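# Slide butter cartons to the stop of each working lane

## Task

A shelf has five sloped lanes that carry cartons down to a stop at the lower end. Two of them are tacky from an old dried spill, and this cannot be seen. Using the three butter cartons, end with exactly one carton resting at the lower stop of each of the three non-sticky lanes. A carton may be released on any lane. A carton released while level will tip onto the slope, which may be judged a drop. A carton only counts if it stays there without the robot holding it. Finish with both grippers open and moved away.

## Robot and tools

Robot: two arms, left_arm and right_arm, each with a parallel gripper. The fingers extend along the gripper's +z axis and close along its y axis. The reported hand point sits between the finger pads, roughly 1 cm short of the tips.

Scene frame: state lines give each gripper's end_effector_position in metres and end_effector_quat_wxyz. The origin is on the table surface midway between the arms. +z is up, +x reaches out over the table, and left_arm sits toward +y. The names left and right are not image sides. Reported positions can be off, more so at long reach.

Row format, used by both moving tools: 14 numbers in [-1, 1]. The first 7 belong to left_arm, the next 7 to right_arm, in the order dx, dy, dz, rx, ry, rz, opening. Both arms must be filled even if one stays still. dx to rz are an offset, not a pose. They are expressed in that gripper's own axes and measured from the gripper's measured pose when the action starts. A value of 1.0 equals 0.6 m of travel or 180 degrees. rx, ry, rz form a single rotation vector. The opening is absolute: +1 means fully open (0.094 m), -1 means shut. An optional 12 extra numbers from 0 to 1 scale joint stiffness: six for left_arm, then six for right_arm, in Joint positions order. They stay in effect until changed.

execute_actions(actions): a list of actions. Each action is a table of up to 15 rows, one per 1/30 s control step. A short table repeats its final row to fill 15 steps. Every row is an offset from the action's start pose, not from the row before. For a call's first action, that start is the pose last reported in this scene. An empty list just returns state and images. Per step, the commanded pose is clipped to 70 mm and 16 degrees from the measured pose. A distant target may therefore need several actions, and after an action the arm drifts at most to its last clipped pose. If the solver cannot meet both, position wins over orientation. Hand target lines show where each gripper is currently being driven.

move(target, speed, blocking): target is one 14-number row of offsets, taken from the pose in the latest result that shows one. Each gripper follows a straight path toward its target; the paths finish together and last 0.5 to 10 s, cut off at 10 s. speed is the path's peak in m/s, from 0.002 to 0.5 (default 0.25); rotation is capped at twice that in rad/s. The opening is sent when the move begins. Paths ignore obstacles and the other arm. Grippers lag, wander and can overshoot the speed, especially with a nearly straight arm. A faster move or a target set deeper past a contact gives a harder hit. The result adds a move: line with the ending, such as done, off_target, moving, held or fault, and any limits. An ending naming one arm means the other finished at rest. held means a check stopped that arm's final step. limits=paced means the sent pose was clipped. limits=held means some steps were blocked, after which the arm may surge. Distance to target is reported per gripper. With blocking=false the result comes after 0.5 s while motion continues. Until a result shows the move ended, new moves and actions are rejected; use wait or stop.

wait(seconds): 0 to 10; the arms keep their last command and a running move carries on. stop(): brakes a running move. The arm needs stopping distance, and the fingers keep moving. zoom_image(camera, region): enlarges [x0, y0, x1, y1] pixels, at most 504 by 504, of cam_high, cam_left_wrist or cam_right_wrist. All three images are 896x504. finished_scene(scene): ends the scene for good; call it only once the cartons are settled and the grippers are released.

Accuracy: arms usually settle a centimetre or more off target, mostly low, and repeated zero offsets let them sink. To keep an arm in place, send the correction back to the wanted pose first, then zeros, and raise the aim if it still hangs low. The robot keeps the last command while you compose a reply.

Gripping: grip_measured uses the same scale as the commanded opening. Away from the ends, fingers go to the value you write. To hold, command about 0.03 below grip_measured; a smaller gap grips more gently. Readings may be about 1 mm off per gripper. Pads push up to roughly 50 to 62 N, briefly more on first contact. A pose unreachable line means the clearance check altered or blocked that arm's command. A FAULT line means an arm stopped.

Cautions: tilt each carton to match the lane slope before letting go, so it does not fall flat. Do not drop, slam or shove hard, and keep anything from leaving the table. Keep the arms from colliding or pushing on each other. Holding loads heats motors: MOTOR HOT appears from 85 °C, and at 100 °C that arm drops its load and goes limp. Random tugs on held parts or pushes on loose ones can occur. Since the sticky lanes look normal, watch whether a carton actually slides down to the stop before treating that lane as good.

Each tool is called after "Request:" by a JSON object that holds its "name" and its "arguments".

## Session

Request:
{"name": "execute_actions", "arguments": {"actions": []}}

Scene clock: 0.00 s.
left_arm: end_effector_position=(+0.5546, +0.3959, +0.2352) grip_measured=+1.000 end_effector_quat_wxyz=(+0.030, +0.474, +0.878, +0.063) | right_arm: end_effector_position=(-0.1407, -0.5482, +0.3267) grip_measured=+1.000 end_effector_quat_wxyz=(+0.594, +0.756, +0.233, -0.148)
Joint positions: left_arm=[ 0.077  1.622  1.553 -1.374 -0.059  1.186  0.094] | right_arm=[-2.282  0.498  0.556 -0.379 -0.647  0.83   0.094]
Joint velocities: left_arm=[-0.005 -0.005  0.012  0.007  0.007 -0.066  0.   ] | right_arm=[-0.005 -0.005  0.007 -0.002 -0.066 -0.066  0.   ]
Motor temperatures (°C, as the motors report them): left_arm=[24 28 30 26 25 26] | right_arm=[27 24 28 27 25 23]
Hand target (left_arm): +0.561, +0.397, +0.239; +0.035, +0.474, +0.877, +0.067
Hand target (right_arm): -0.141, -0.549, +0.345; +0.602, +0.746, +0.236, -0.159
Joint stiffness scale: left_arm=[1. 1. 1. 1. 1. 1.] | right_arm=[1. 1. 1. 1. 1. 1.]

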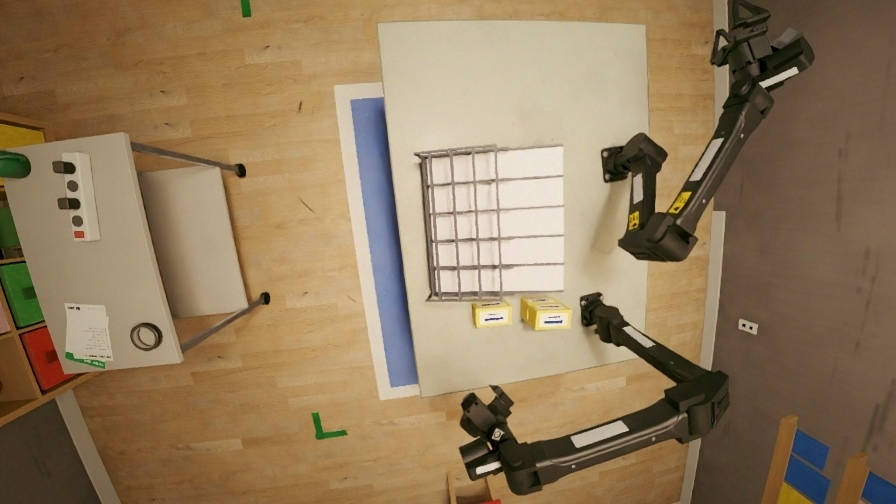

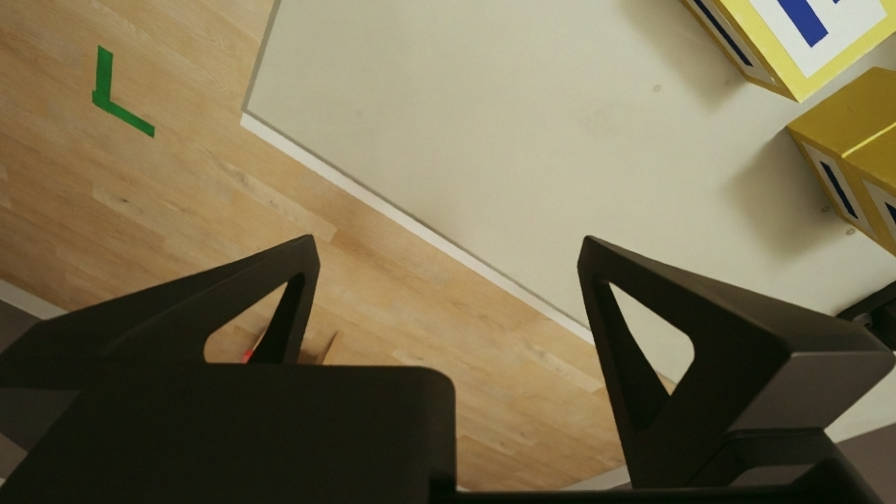

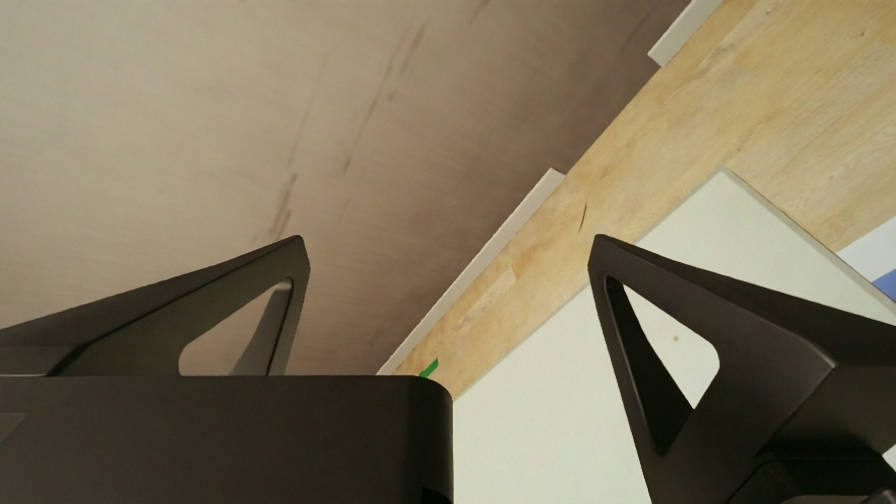

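Request:
{"name": "move", "arguments": {"target": [0,0,0,0,0,-0.315,1,0,0,0,0,0,0,1], "speed": 0.4}}

Request:
{"name": "move", "arguments": {"target": [0.18,-0.19,0,0,0,0,1,0,0,0,0,0,0,1], "speed": 0.25}}

Scene clock: 8.83 s.
left_arm: end_effector_position=(+0.5546, +0.3958, +0.2352) grip_measured=+1.000 end_effector_quat_wxyz=(+0.056, +0.011, +0.997, +0.042) | right_arm: end_effector_position=(-0.1407, -0.5482, +0.3267) grip_measured=+1.000 end_effector_quat_wxyz=(+0.594, +0.756, +0.233, -0.148)
Joint positions: left_arm=[ 0.077  1.622  1.553 -1.374 -0.059  0.217  0.094] | right_arm=[-2.282  0.498  0.556 -0.379 -0.647  0.83   0.094]
Joint velocities: left_arm=[ 0.005  0.015 -0.012 -0.007 -0.007 -0.037  0.   ] | right_arm=[-0.015 -0.005 -0.012  0.002  0.022 -0.051  0.   ]
Motor temperatures (°C, as the motors report them): left_arm=[24 29 32 26 25 26] | right_arm=[27 24 31 27 25 23]
Hand target (left_arm): +0.555, +0.396, +0.235; +0.057, +0.001, +0.998, +0.041
Hand target (right_arm): -0.141, -0.548, +0.327; +0.594, +0.756, +0.233, -0.148
Off the commanded pose (left_arm): 0.000 m, 1 deg.
Off the commanded pose (right_arm): 0.000 m, 0 deg.
Joint stiffness scale: left_arm=[1. 1. 1. 1. 1. 1.] | right_arm=[1. 1. 1. 1. 1. 1.]
move: done

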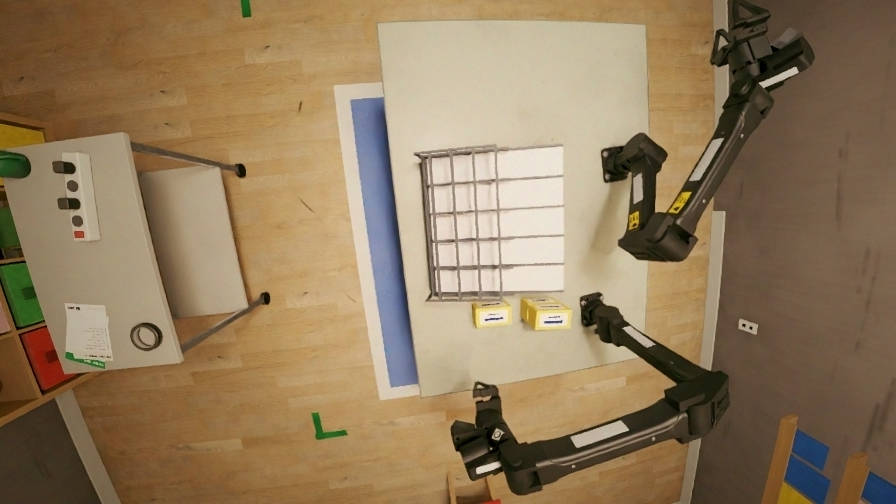

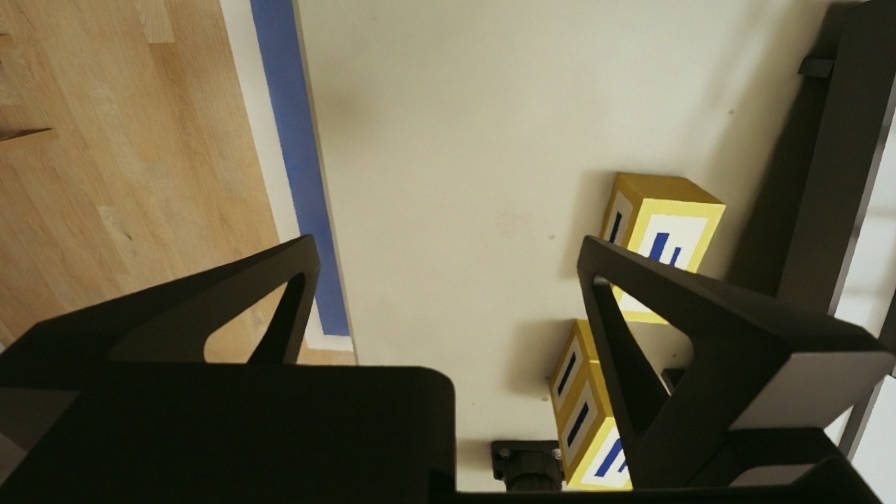

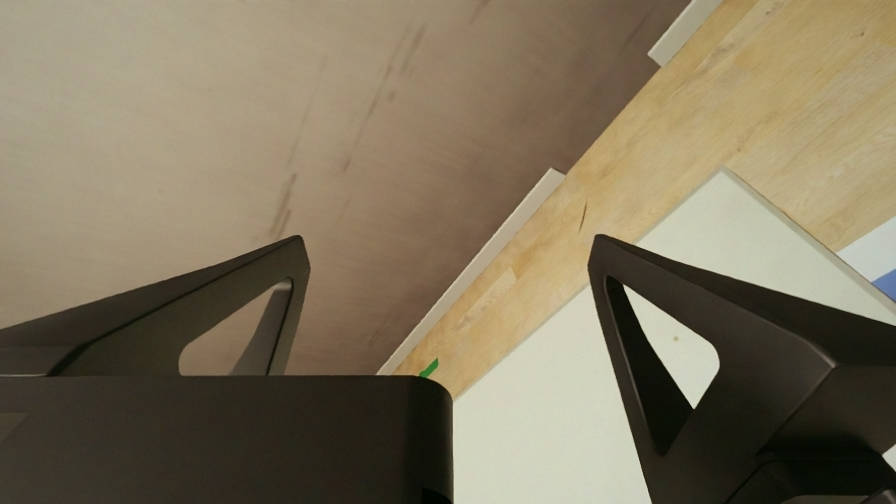

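Scene clock: 10.00 s.
left_arm: end_effector_position=(+0.4445, +0.2831, +0.2222) grip_measured=+1.000 end_effector_quat_wxyz=(+0.055, +0.021, +0.997, +0.040) | right_arm: end_effector_position=(-0.1407, -0.5482, +0.3267) grip_measured=+1.000 end_effector_quat_wxyz=(+0.594, +0.756, +0.233, -0.148)
Joint positions: left_arm=[-0.159  1.321  1.195 -1.336 -0.083  0.002  0.094] | right_arm=[-2.282  0.498  0.556 -0.379 -0.647  0.83   0.094]
Joint velocities: left_arm=[ 0.005 -0.005  0.017 -0.007 -0.051 -0.11   0.   ] | right_arm=[-0.005 -0.015  0.002 -0.012 -0.037 -0.007  0.   ]
Motor temperatures (°C, as the motors report them): left_arm=[24 29 32 26 25 26] | right_arm=[27 24 31 27 25 23]
Hand target (left_arm): +0.446, +0.283, +0.216; +0.057, +0.011, +0.997, +0.041
Hand target (right_arm): -0.141, -0.548, +0.327; +0.594, +0.756, +0.233, -0.148
Off the commanded pose (left_arm): 0.009 m, 1 deg.
Off the commanded pose (right_arm): 0.000 m, 0 deg.
Joint stiffness scale: left_arm=[1. 1. 1. 1. 1. 1.] | right_arm=[1. 1. 1. 1. 1. 1.]
move: done

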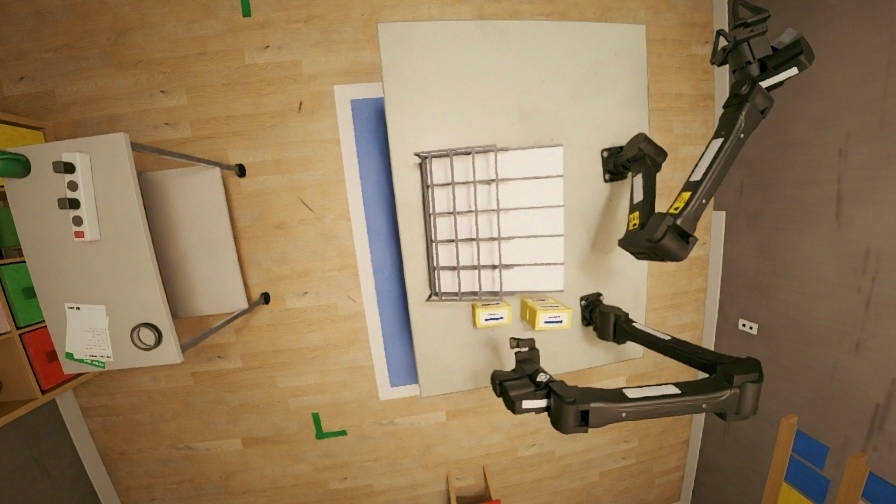

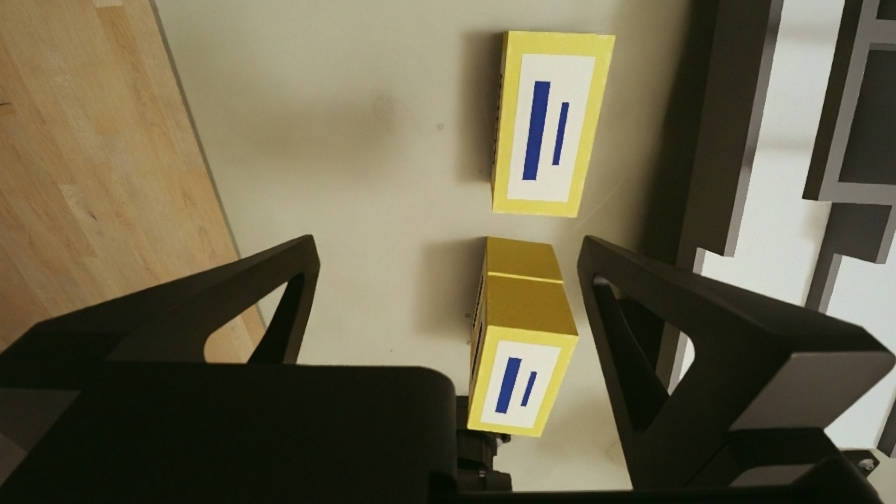

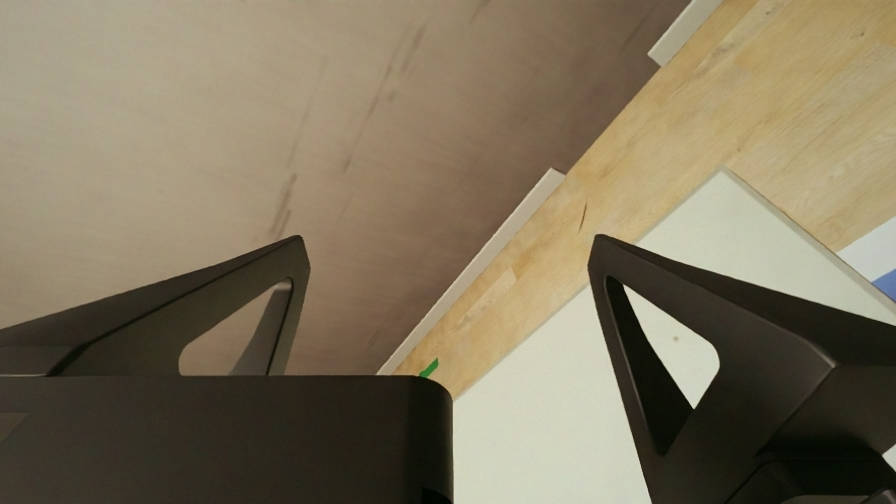

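Request:
{"name": "move", "arguments": {"target": [-0.04,-0.11,0.15,0.026,0.035,-0.013,1,0,0,0,0,0,0,1], "speed": 0.2}}

Scene clock: 14.30 s.
left_arm: end_effector_position=(+0.4738, +0.2259, +0.1326) grip_measured=+1.000 end_effector_quat_wxyz=(-0.004, +0.008, +1.000, +0.001) | right_arm: end_effector_position=(-0.1407, -0.5482, +0.3267) grip_measured=+1.000 end_effector_quat_wxyz=(+0.594, +0.756, +0.233, -0.148)
Joint positions: left_arm=[-0.255  1.538  1.183 -1.224 -0.001 -0.125  0.094] | right_arm=[-2.282  0.498  0.556 -0.379 -0.647  0.83   0.094]
Joint velocities: left_arm=[ 0.005  0.005 -0.017 -0.007 -0.022 -0.007  0.   ] | right_arm=[-0.005 -0.005  0.002  0.002 -0.037 -0.081  0.   ]
Motor temperatures (°C, as the motors report them): left_arm=[24 29 32 26 25 26] | right_arm=[27 24 32 27 25 23]
Hand target (left_arm): +0.475, +0.222, +0.129; -0.000, +0.001, +1.000, -0.001
Hand target (right_arm): -0.141, -0.548, +0.327; +0.594, +0.756, +0.233, -0.148
Off the commanded pose (left_arm): 0.004 m, 1 deg.
Off the commanded pose (right_arm): 0.000 m, 0 deg.
Joint stiffness scale: left_arm=[1. 1. 1. 1. 1. 1.] | right_arm=[1. 1. 1. 1. 1. 1.]
move: done

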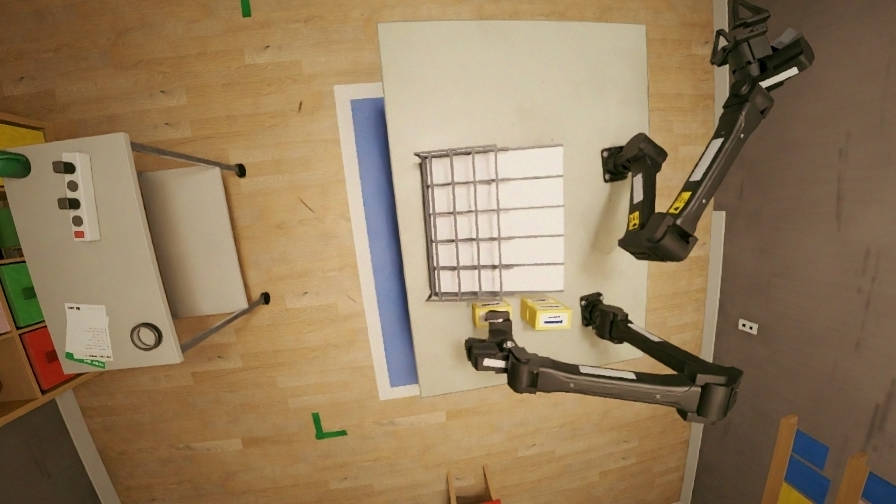

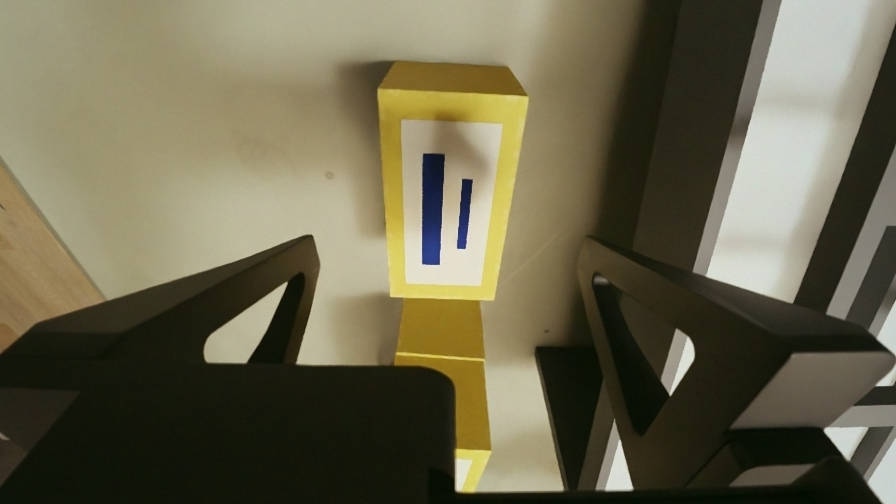

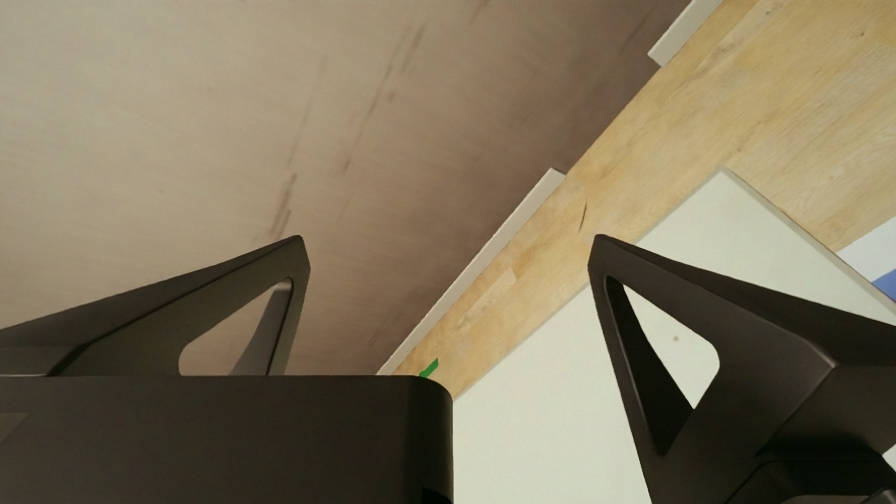

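Centered. Descend.

Request:
{"name": "move", "arguments": {"target": [0,0,0.16,0,0,0,1,0,0,0,0,0,0,1], "speed": 0.1}}

Scene clock: 21.67 s.
left_arm: end_effector_position=(+0.4735, +0.2260, +0.0453) grip_measured=+1.000 end_effector_quat_wxyz=(-0.001, +0.006, +1.000, +0.000) | right_arm: end_effector_position=(-0.1407, -0.5482, +0.3267) grip_measured=+1.000 end_effector_quat_wxyz=(+0.594, +0.756, +0.233, -0.148)
Joint positions: left_arm=[-0.255  1.641  1.052 -0.985 -0.001 -0.128  0.094] | right_arm=[-2.282  0.498  0.556 -0.379 -0.647  0.83   0.094]
Joint velocities: left_arm=[-0.005 -0.005 -0.002  0.017  0.007 -0.022  0.   ] | right_arm=[-0.005 -0.005 -0.007  0.007  0.022 -0.051  0.   ]
Motor temperatures (°C, as the motors report them): left_arm=[24 29 32 26 25 26] | right_arm=[27 24 32 27 25 23]
Hand target (left_arm): +0.472, +0.226, +0.036; -0.004, +0.008, +1.000, +0.001
Hand target (right_arm): -0.141, -0.548, +0.327; +0.594, +0.756, +0.233, -0.148
Off the commanded pose (left_arm): 0.009 m, 0 deg.
Off the commanded pose (right_arm): 0.000 m, 0 deg.
Joint stiffness scale: left_arm=[1. 1. 1. 1. 1. 1.] | right_arm=[1. 1. 1. 1. 1. 1.]
move: done

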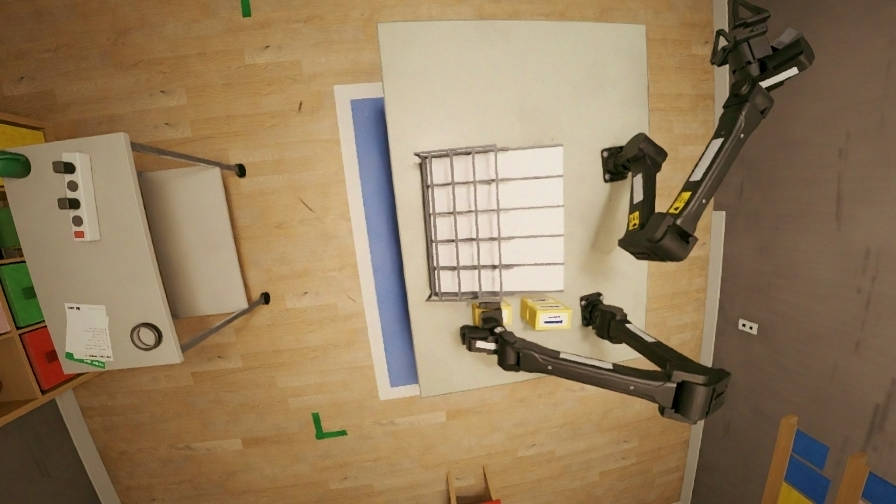

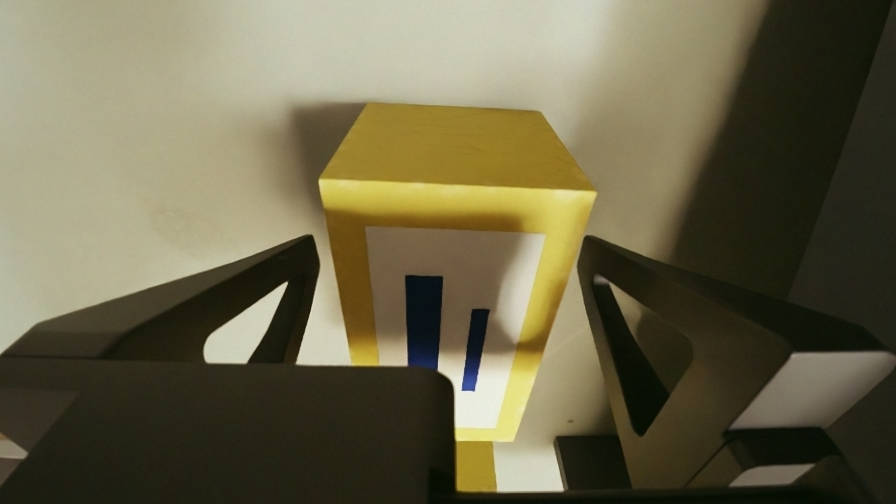

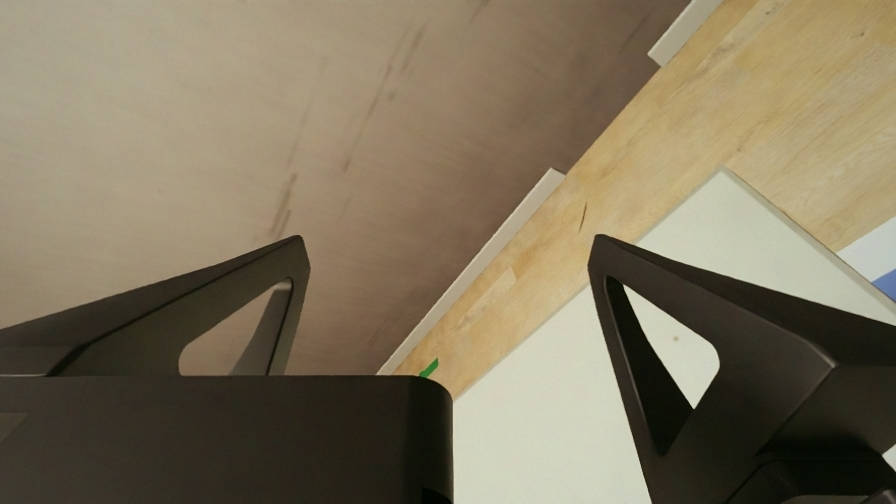

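Request:
{"name": "move", "arguments": {"target": [0.03,0,0.02,0,0,0,1,0,0,0,0,0,0,1], "speed": 0.04}}

Request:
{"name": "execute_actions", "arguments": {"actions": [[[0,0,0,0,0,0,0.28,0,0,0,0,0,0,1]],[[0,0,0,0,0,0,0.28,0,0,0,0,0,0,1]]]}}

Request:
{"name": "move", "arguments": {"target": [0,0,-0.42,0,0,0,0.28,0,0,0,0,0,0,1], "speed": 0.2}}

Scene clock: 26.47 s.
left_arm: end_effector_position=(+0.4558, +0.2285, +0.0344) grip_measured=+1.000 end_effector_quat_wxyz=(-0.009, +0.006, +1.000, +0.001) | right_arm: end_effector_position=(-0.1407, -0.5482, +0.3267) grip_measured=+1.000 end_effector_quat_wxyz=(+0.594, +0.756, +0.233, -0.148)
Joint positions: left_arm=[-0.255  1.627  0.998 -0.96  -0.001 -0.128  0.094] | right_arm=[-2.282  0.498  0.556 -0.379 -0.647  0.83   0.094]
Joint velocities: left_arm=[-0.005  0.005 -0.007  0.002 -0.022 -0.037  0.   ] | right_arm=[ 0.005 -0.015  0.002  0.002  0.007  0.051  0.   ]
Motor temperatures (°C, as the motors report them): left_arm=[24 29 32 26 25 26] | right_arm=[27 24 33 27 25 23]
Hand target (left_arm): +0.455, +0.226, +0.034; -0.002, +0.006, +1.000, +0.000
Hand target (right_arm): -0.141, -0.548, +0.327; +0.594, +0.756, +0.233, -0.148
Off the commanded pose (left_arm): 0.003 m, 1 deg.
Off the commanded pose (right_arm): 0.000 m, 0 deg.
Joint stiffness scale: left_arm=[1. 1. 1. 1. 1. 1.] | right_arm=[1. 1. 1. 1. 1. 1.]
move: done

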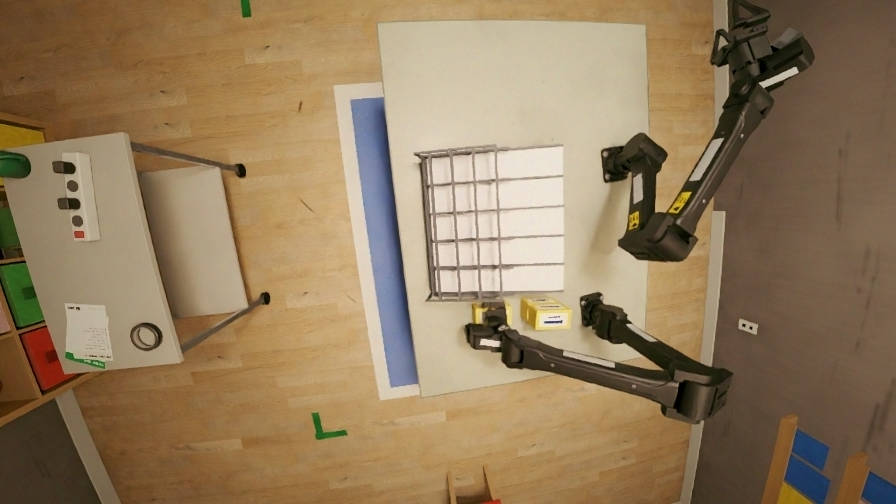

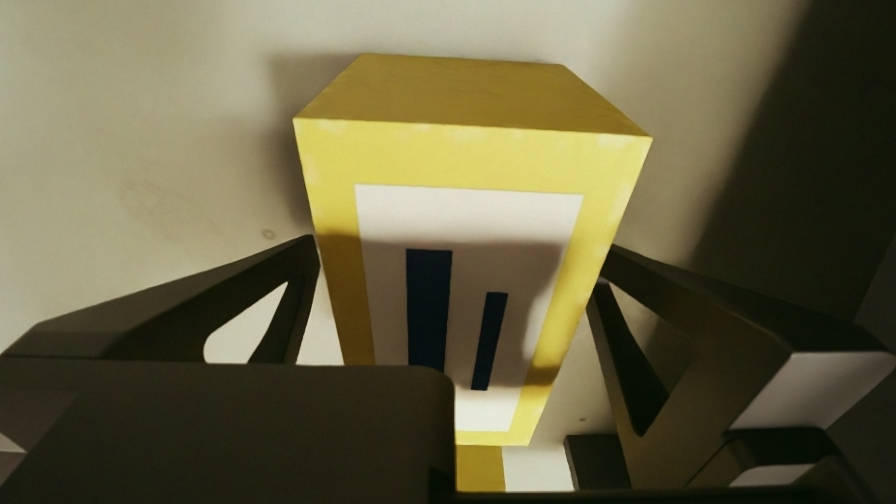

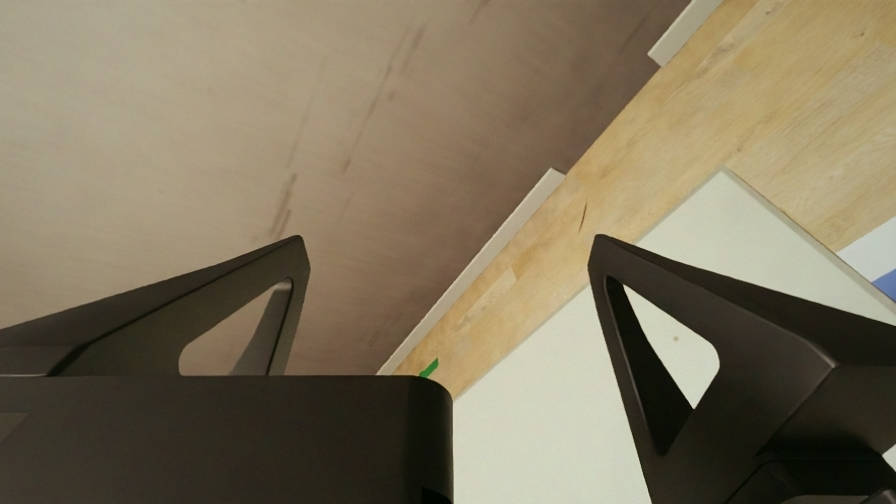

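Scene clock: 27.47 s.
left_arm: end_effector_position=(+0.4558, +0.2282, +0.0344) grip_measured=+0.332 end_effector_quat_wxyz=(-0.009, +0.006, +1.000, +0.001) | right_arm: end_effector_position=(-0.1407, -0.5482, +0.3267) grip_measured=+1.000 end_effector_quat_wxyz=(+0.594, +0.756, +0.233, -0.148)
Joint positions: left_arm=[-0.255  1.627  0.998 -0.96   0.001 -0.128  0.063] | right_arm=[-2.282  0.498  0.556 -0.379 -0.647  0.83   0.094]
Joint velocities: left_arm=[-0.005 -0.005 -0.002 -0.012 -0.037 -0.007  0.001] | right_arm=[-0.005 -0.005  0.017 -0.017 -0.037 -0.007  0.   ]
Motor temperatures (°C, as the motors report them): left_arm=[24 29 32 26 25 26] | right_arm=[27 24 33 27 25 23]
Hand target (left_arm): +0.456, +0.228, +0.034; -0.009, +0.006, +1.000, +0.001
Hand target (right_arm): -0.141, -0.548, +0.327; +0.594, +0.756, +0.233, -0.148
Off the commanded pose (left_arm): 0.000 m, 0 deg.
Off the commanded pose (right_arm): 0.000 m, 0 deg.
Joint stiffness scale: left_arm=[1. 1. 1. 1. 1. 1.] | right_arm=[1. 1. 1. 1. 1. 1.]

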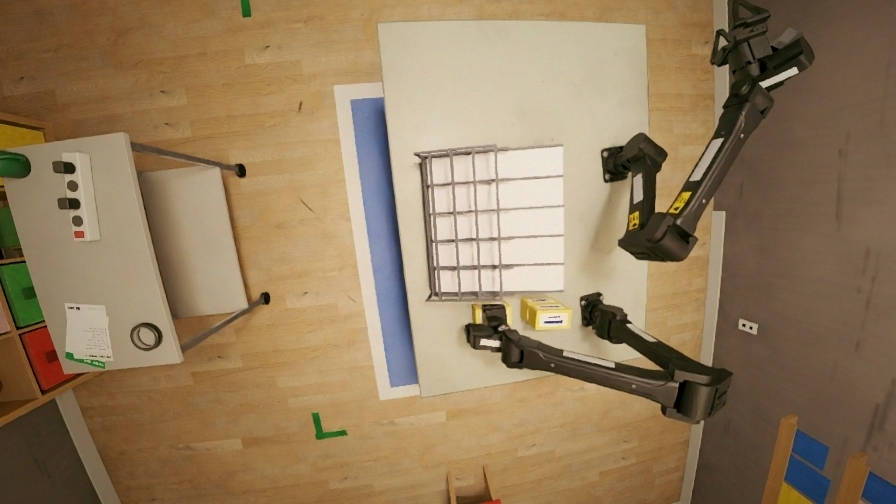

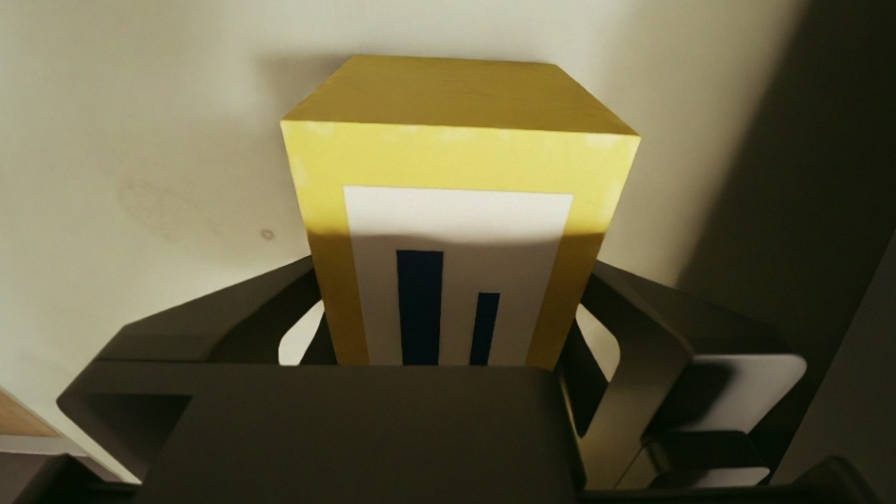

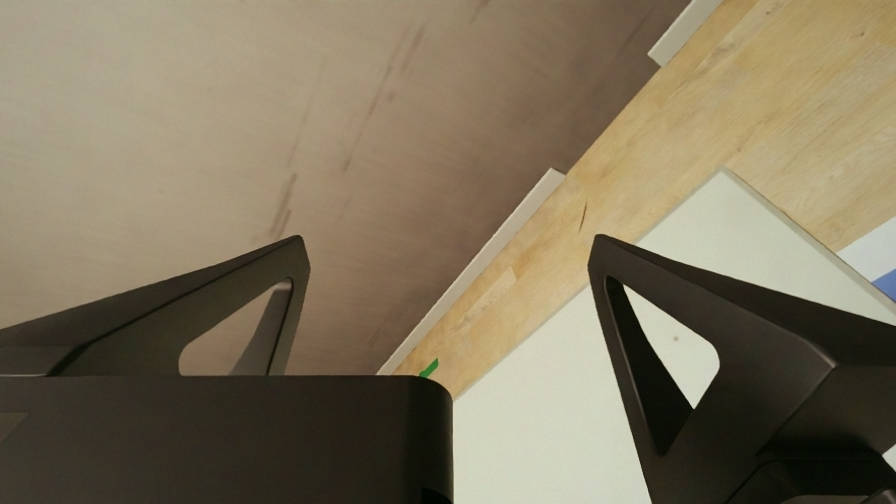

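Scene clock: 29.17 s.
left_arm: end_effector_position=(+0.4521, +0.2287, +0.2572) grip_measured=+0.332 end_effector_quat_wxyz=(-0.037, +0.006, +0.999, +0.004) | right_arm: end_effector_position=(-0.1407, -0.5482, +0.3267) grip_measured=+1.000 end_effector_quat_wxyz=(+0.594, +0.756, +0.233, -0.148)
Joint positions: left_arm=[-0.255  1.462  1.43  -1.614  0.001 -0.128  0.063] | right_arm=[-2.282  0.498  0.556 -0.379 -0.647  0.83   0.094]
Joint velocities: left_arm=[ 0.015 -0.005  0.007 -0.002  0.051  0.037  0.001] | right_arm=[-0.005 -0.005  0.002 -0.007  0.007  0.051  0.   ]
Motor temperatures (°C, as the motors report them): left_arm=[24 29 33 26 25 26] | right_arm=[27 24 33 27 25 23]
Hand target (left_arm): +0.461, +0.229, +0.287; -0.008, +0.006, +1.000, +0.001
Hand target (right_arm): -0.141, -0.548, +0.327; +0.594, +0.756, +0.233, -0.148
Off the commanded pose (left_arm): 0.030 m, 3 deg.
Off the commanded pose (right_arm): 0.000 m, 0 deg.
Joint stiffness scale: left_arm=[1. 1. 1. 1. 1. 1.] | right_arm=[1. 1. 1. 1. 1. 1.]
move: off_target (left_arm)

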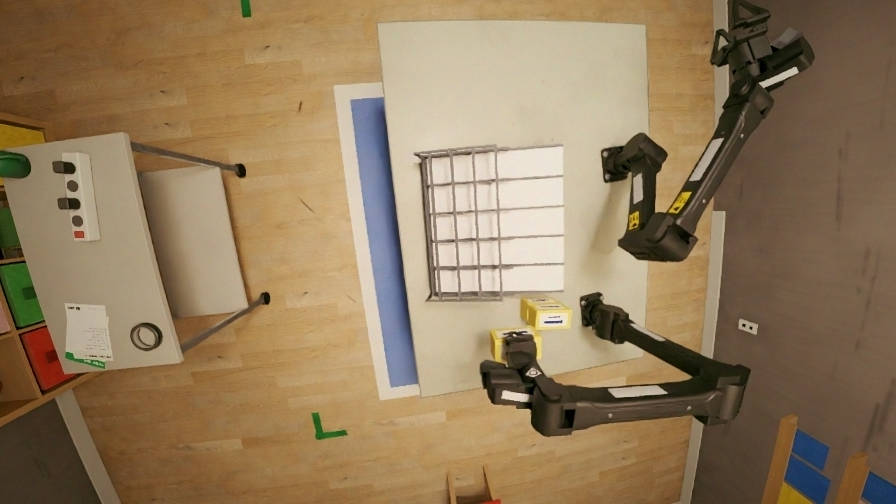

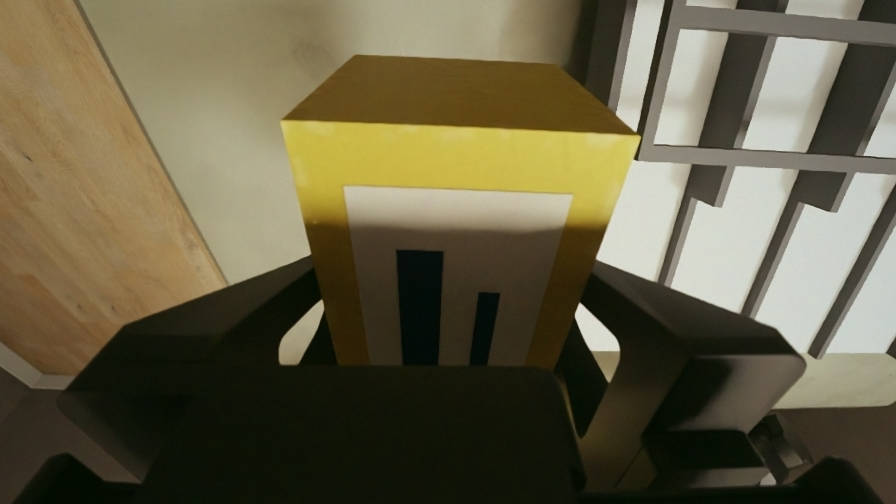

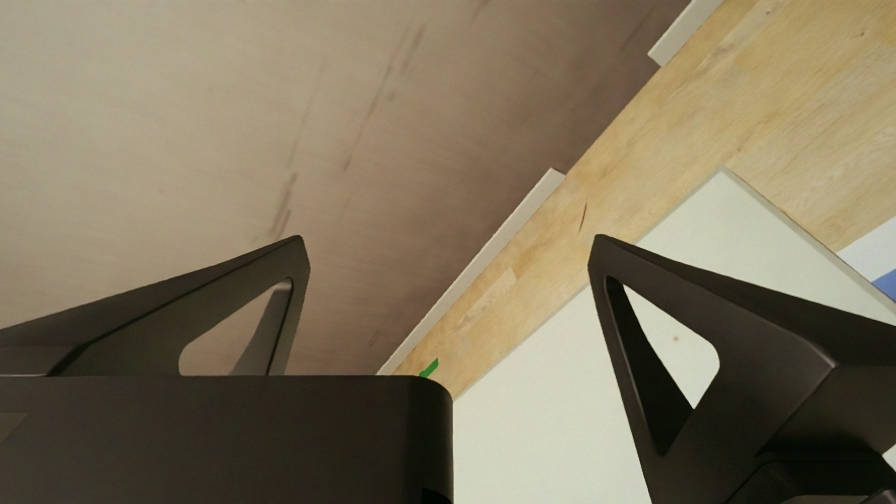

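Request:
{"name": "move", "arguments": {"target": [0.235,0,-0.03,0,0,0,0.28,0,0,0,0,0,0,1], "speed": 0.2}}

Request:
{"name": "move", "arguments": {"target": [0,-0.23,0,0,0,0,0.28,0,0,0,0,0,0,1], "speed": 0.2}}

Scene clock: 32.90 s.
left_arm: end_effector_position=(+0.3167, +0.2323, +0.2865) grip_measured=+0.332 end_effector_quat_wxyz=(-0.002, +0.011, +1.000, -0.001) | right_arm: end_effector_position=(-0.1407, -0.5482, +0.3267) grip_measured=+1.000 end_effector_quat_wxyz=(+0.594, +0.756, +0.233, -0.148)
Joint positions: left_arm=[-0.309  1.067  1.165 -1.673  0.004 -0.173  0.063] | right_arm=[-2.282  0.498  0.556 -0.379 -0.647  0.83   0.094]
Joint velocities: left_arm=[-0.005 -0.005  0.002 -0.022  0.007 -0.037  0.   ] | right_arm=[ 0.005  0.005  0.017 -0.007  0.037 -0.007  0.   ]
Motor temperatures (°C, as the motors report them): left_arm=[24 29 34 26 25 26] | right_arm=[27 24 33 27 25 23]
Hand target (left_arm): +0.313, +0.230, +0.287; -0.007, +0.006, +1.000, -0.002
Hand target (right_arm): -0.141, -0.548, +0.327; +0.594, +0.756, +0.233, -0.148
Off the commanded pose (left_arm): 0.005 m, 4 deg.
Off the commanded pose (right_arm): 0.000 m, 0 deg.
Joint stiffness scale: left_arm=[1. 1. 1. 1. 1. 1.] | right_arm=[1. 1. 1. 1. 1. 1.]
joint sent to its limit (left arm) — the command would take joint 4 (wrist pitch) past its lower limit, so that joint was sent only as far as its limit.
move: off_target (left_arm)

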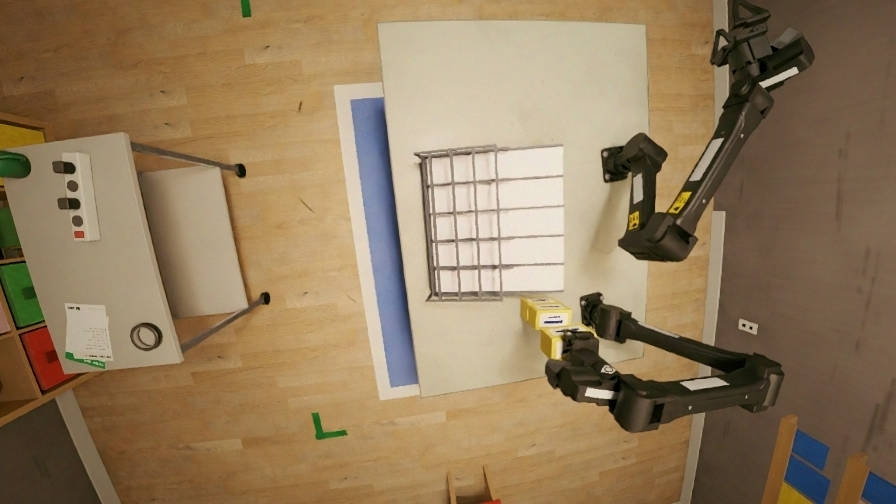

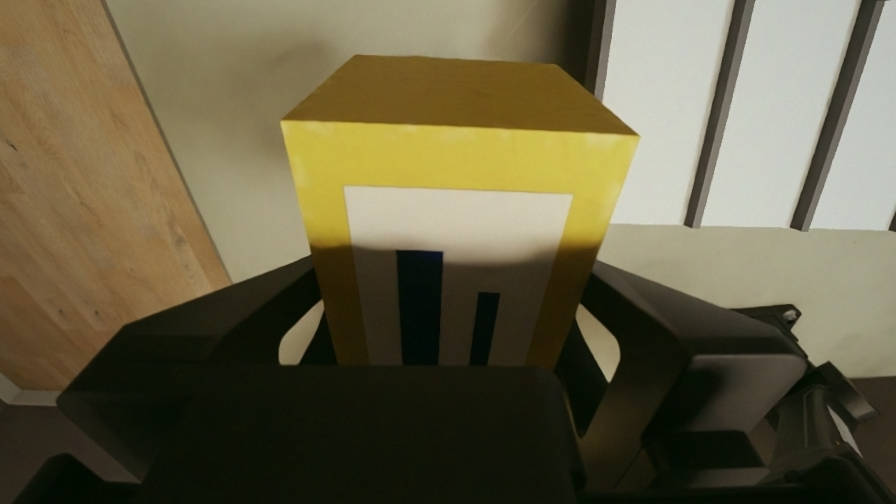

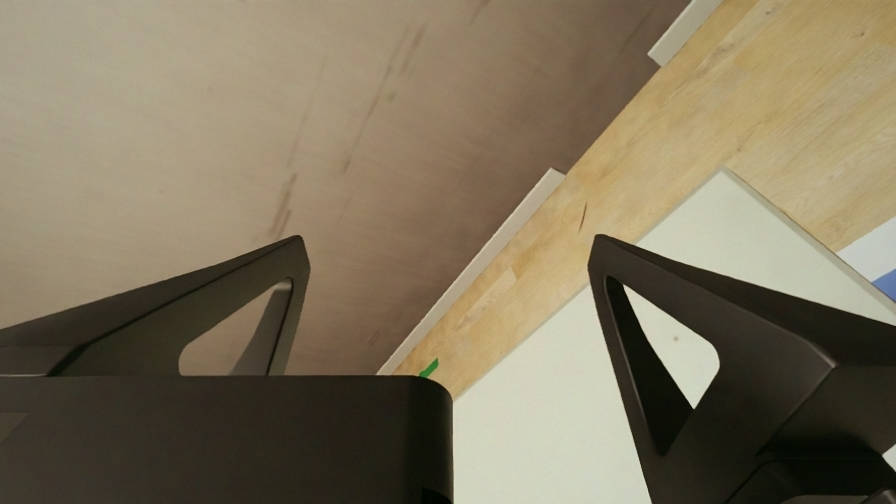

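Scene clock: 34.20 s.
left_arm: end_effector_position=(+0.2958, +0.1047, +0.2566) grip_measured=+0.332 end_effector_quat_wxyz=(-0.041, +0.019, +0.999, +0.022) | right_arm: end_effector_position=(-0.1407, -0.5482, +0.3267) grip_measured=+1.000 end_effector_quat_wxyz=(+0.594, +0.756, +0.233, -0.148)
Joint positions: left_arm=[-0.735  1.209  1.19  -1.644  0.01  -0.582  0.063] | right_arm=[-2.282  0.498  0.556 -0.379 -0.647  0.83   0.094]
Joint velocities: left_arm=[-0.005 -0.005  0.002  0.007  0.007 -0.037  0.   ] | right_arm=[-0.005  0.015  0.017  0.007  0.022  0.022  0.   ]
Motor temperatures (°C, as the motors report them): left_arm=[24 29 34 26 25 26] | right_arm=[27 24 33 27 25 23]
Hand target (left_arm): +0.312, +0.093, +0.287; -0.002, +0.011, +1.000, -0.003
Hand target (right_arm): -0.141, -0.548, +0.327; +0.594, +0.756, +0.233, -0.148
Off the commanded pose (left_arm): 0.037 m, 5 deg.
Off the commanded pose (right_arm): 0.000 m, 0 deg.
Joint stiffness scale: left_arm=[1. 1. 1. 1. 1. 1.] | right_arm=[1. 1. 1. 1. 1. 1.]
move: off_target (left_arm)

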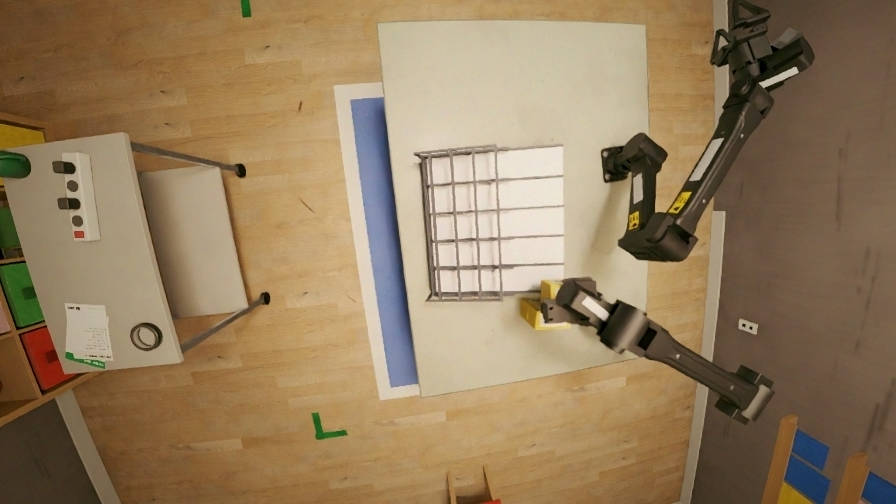

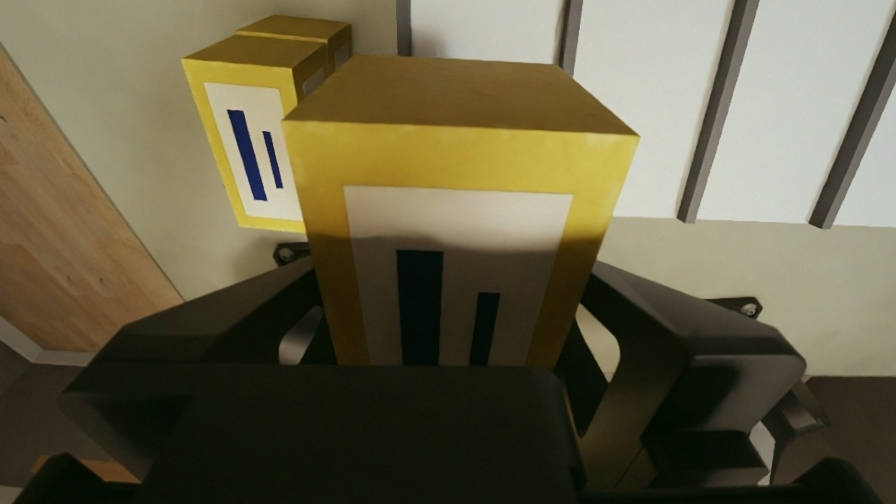

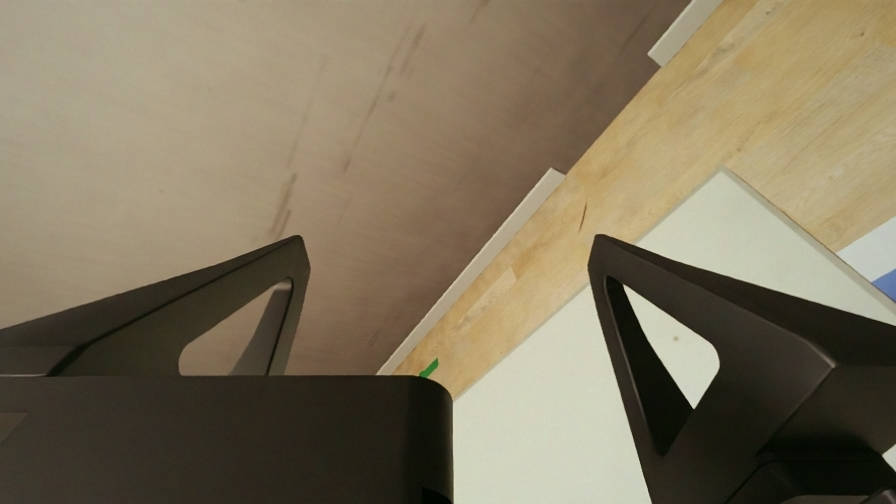

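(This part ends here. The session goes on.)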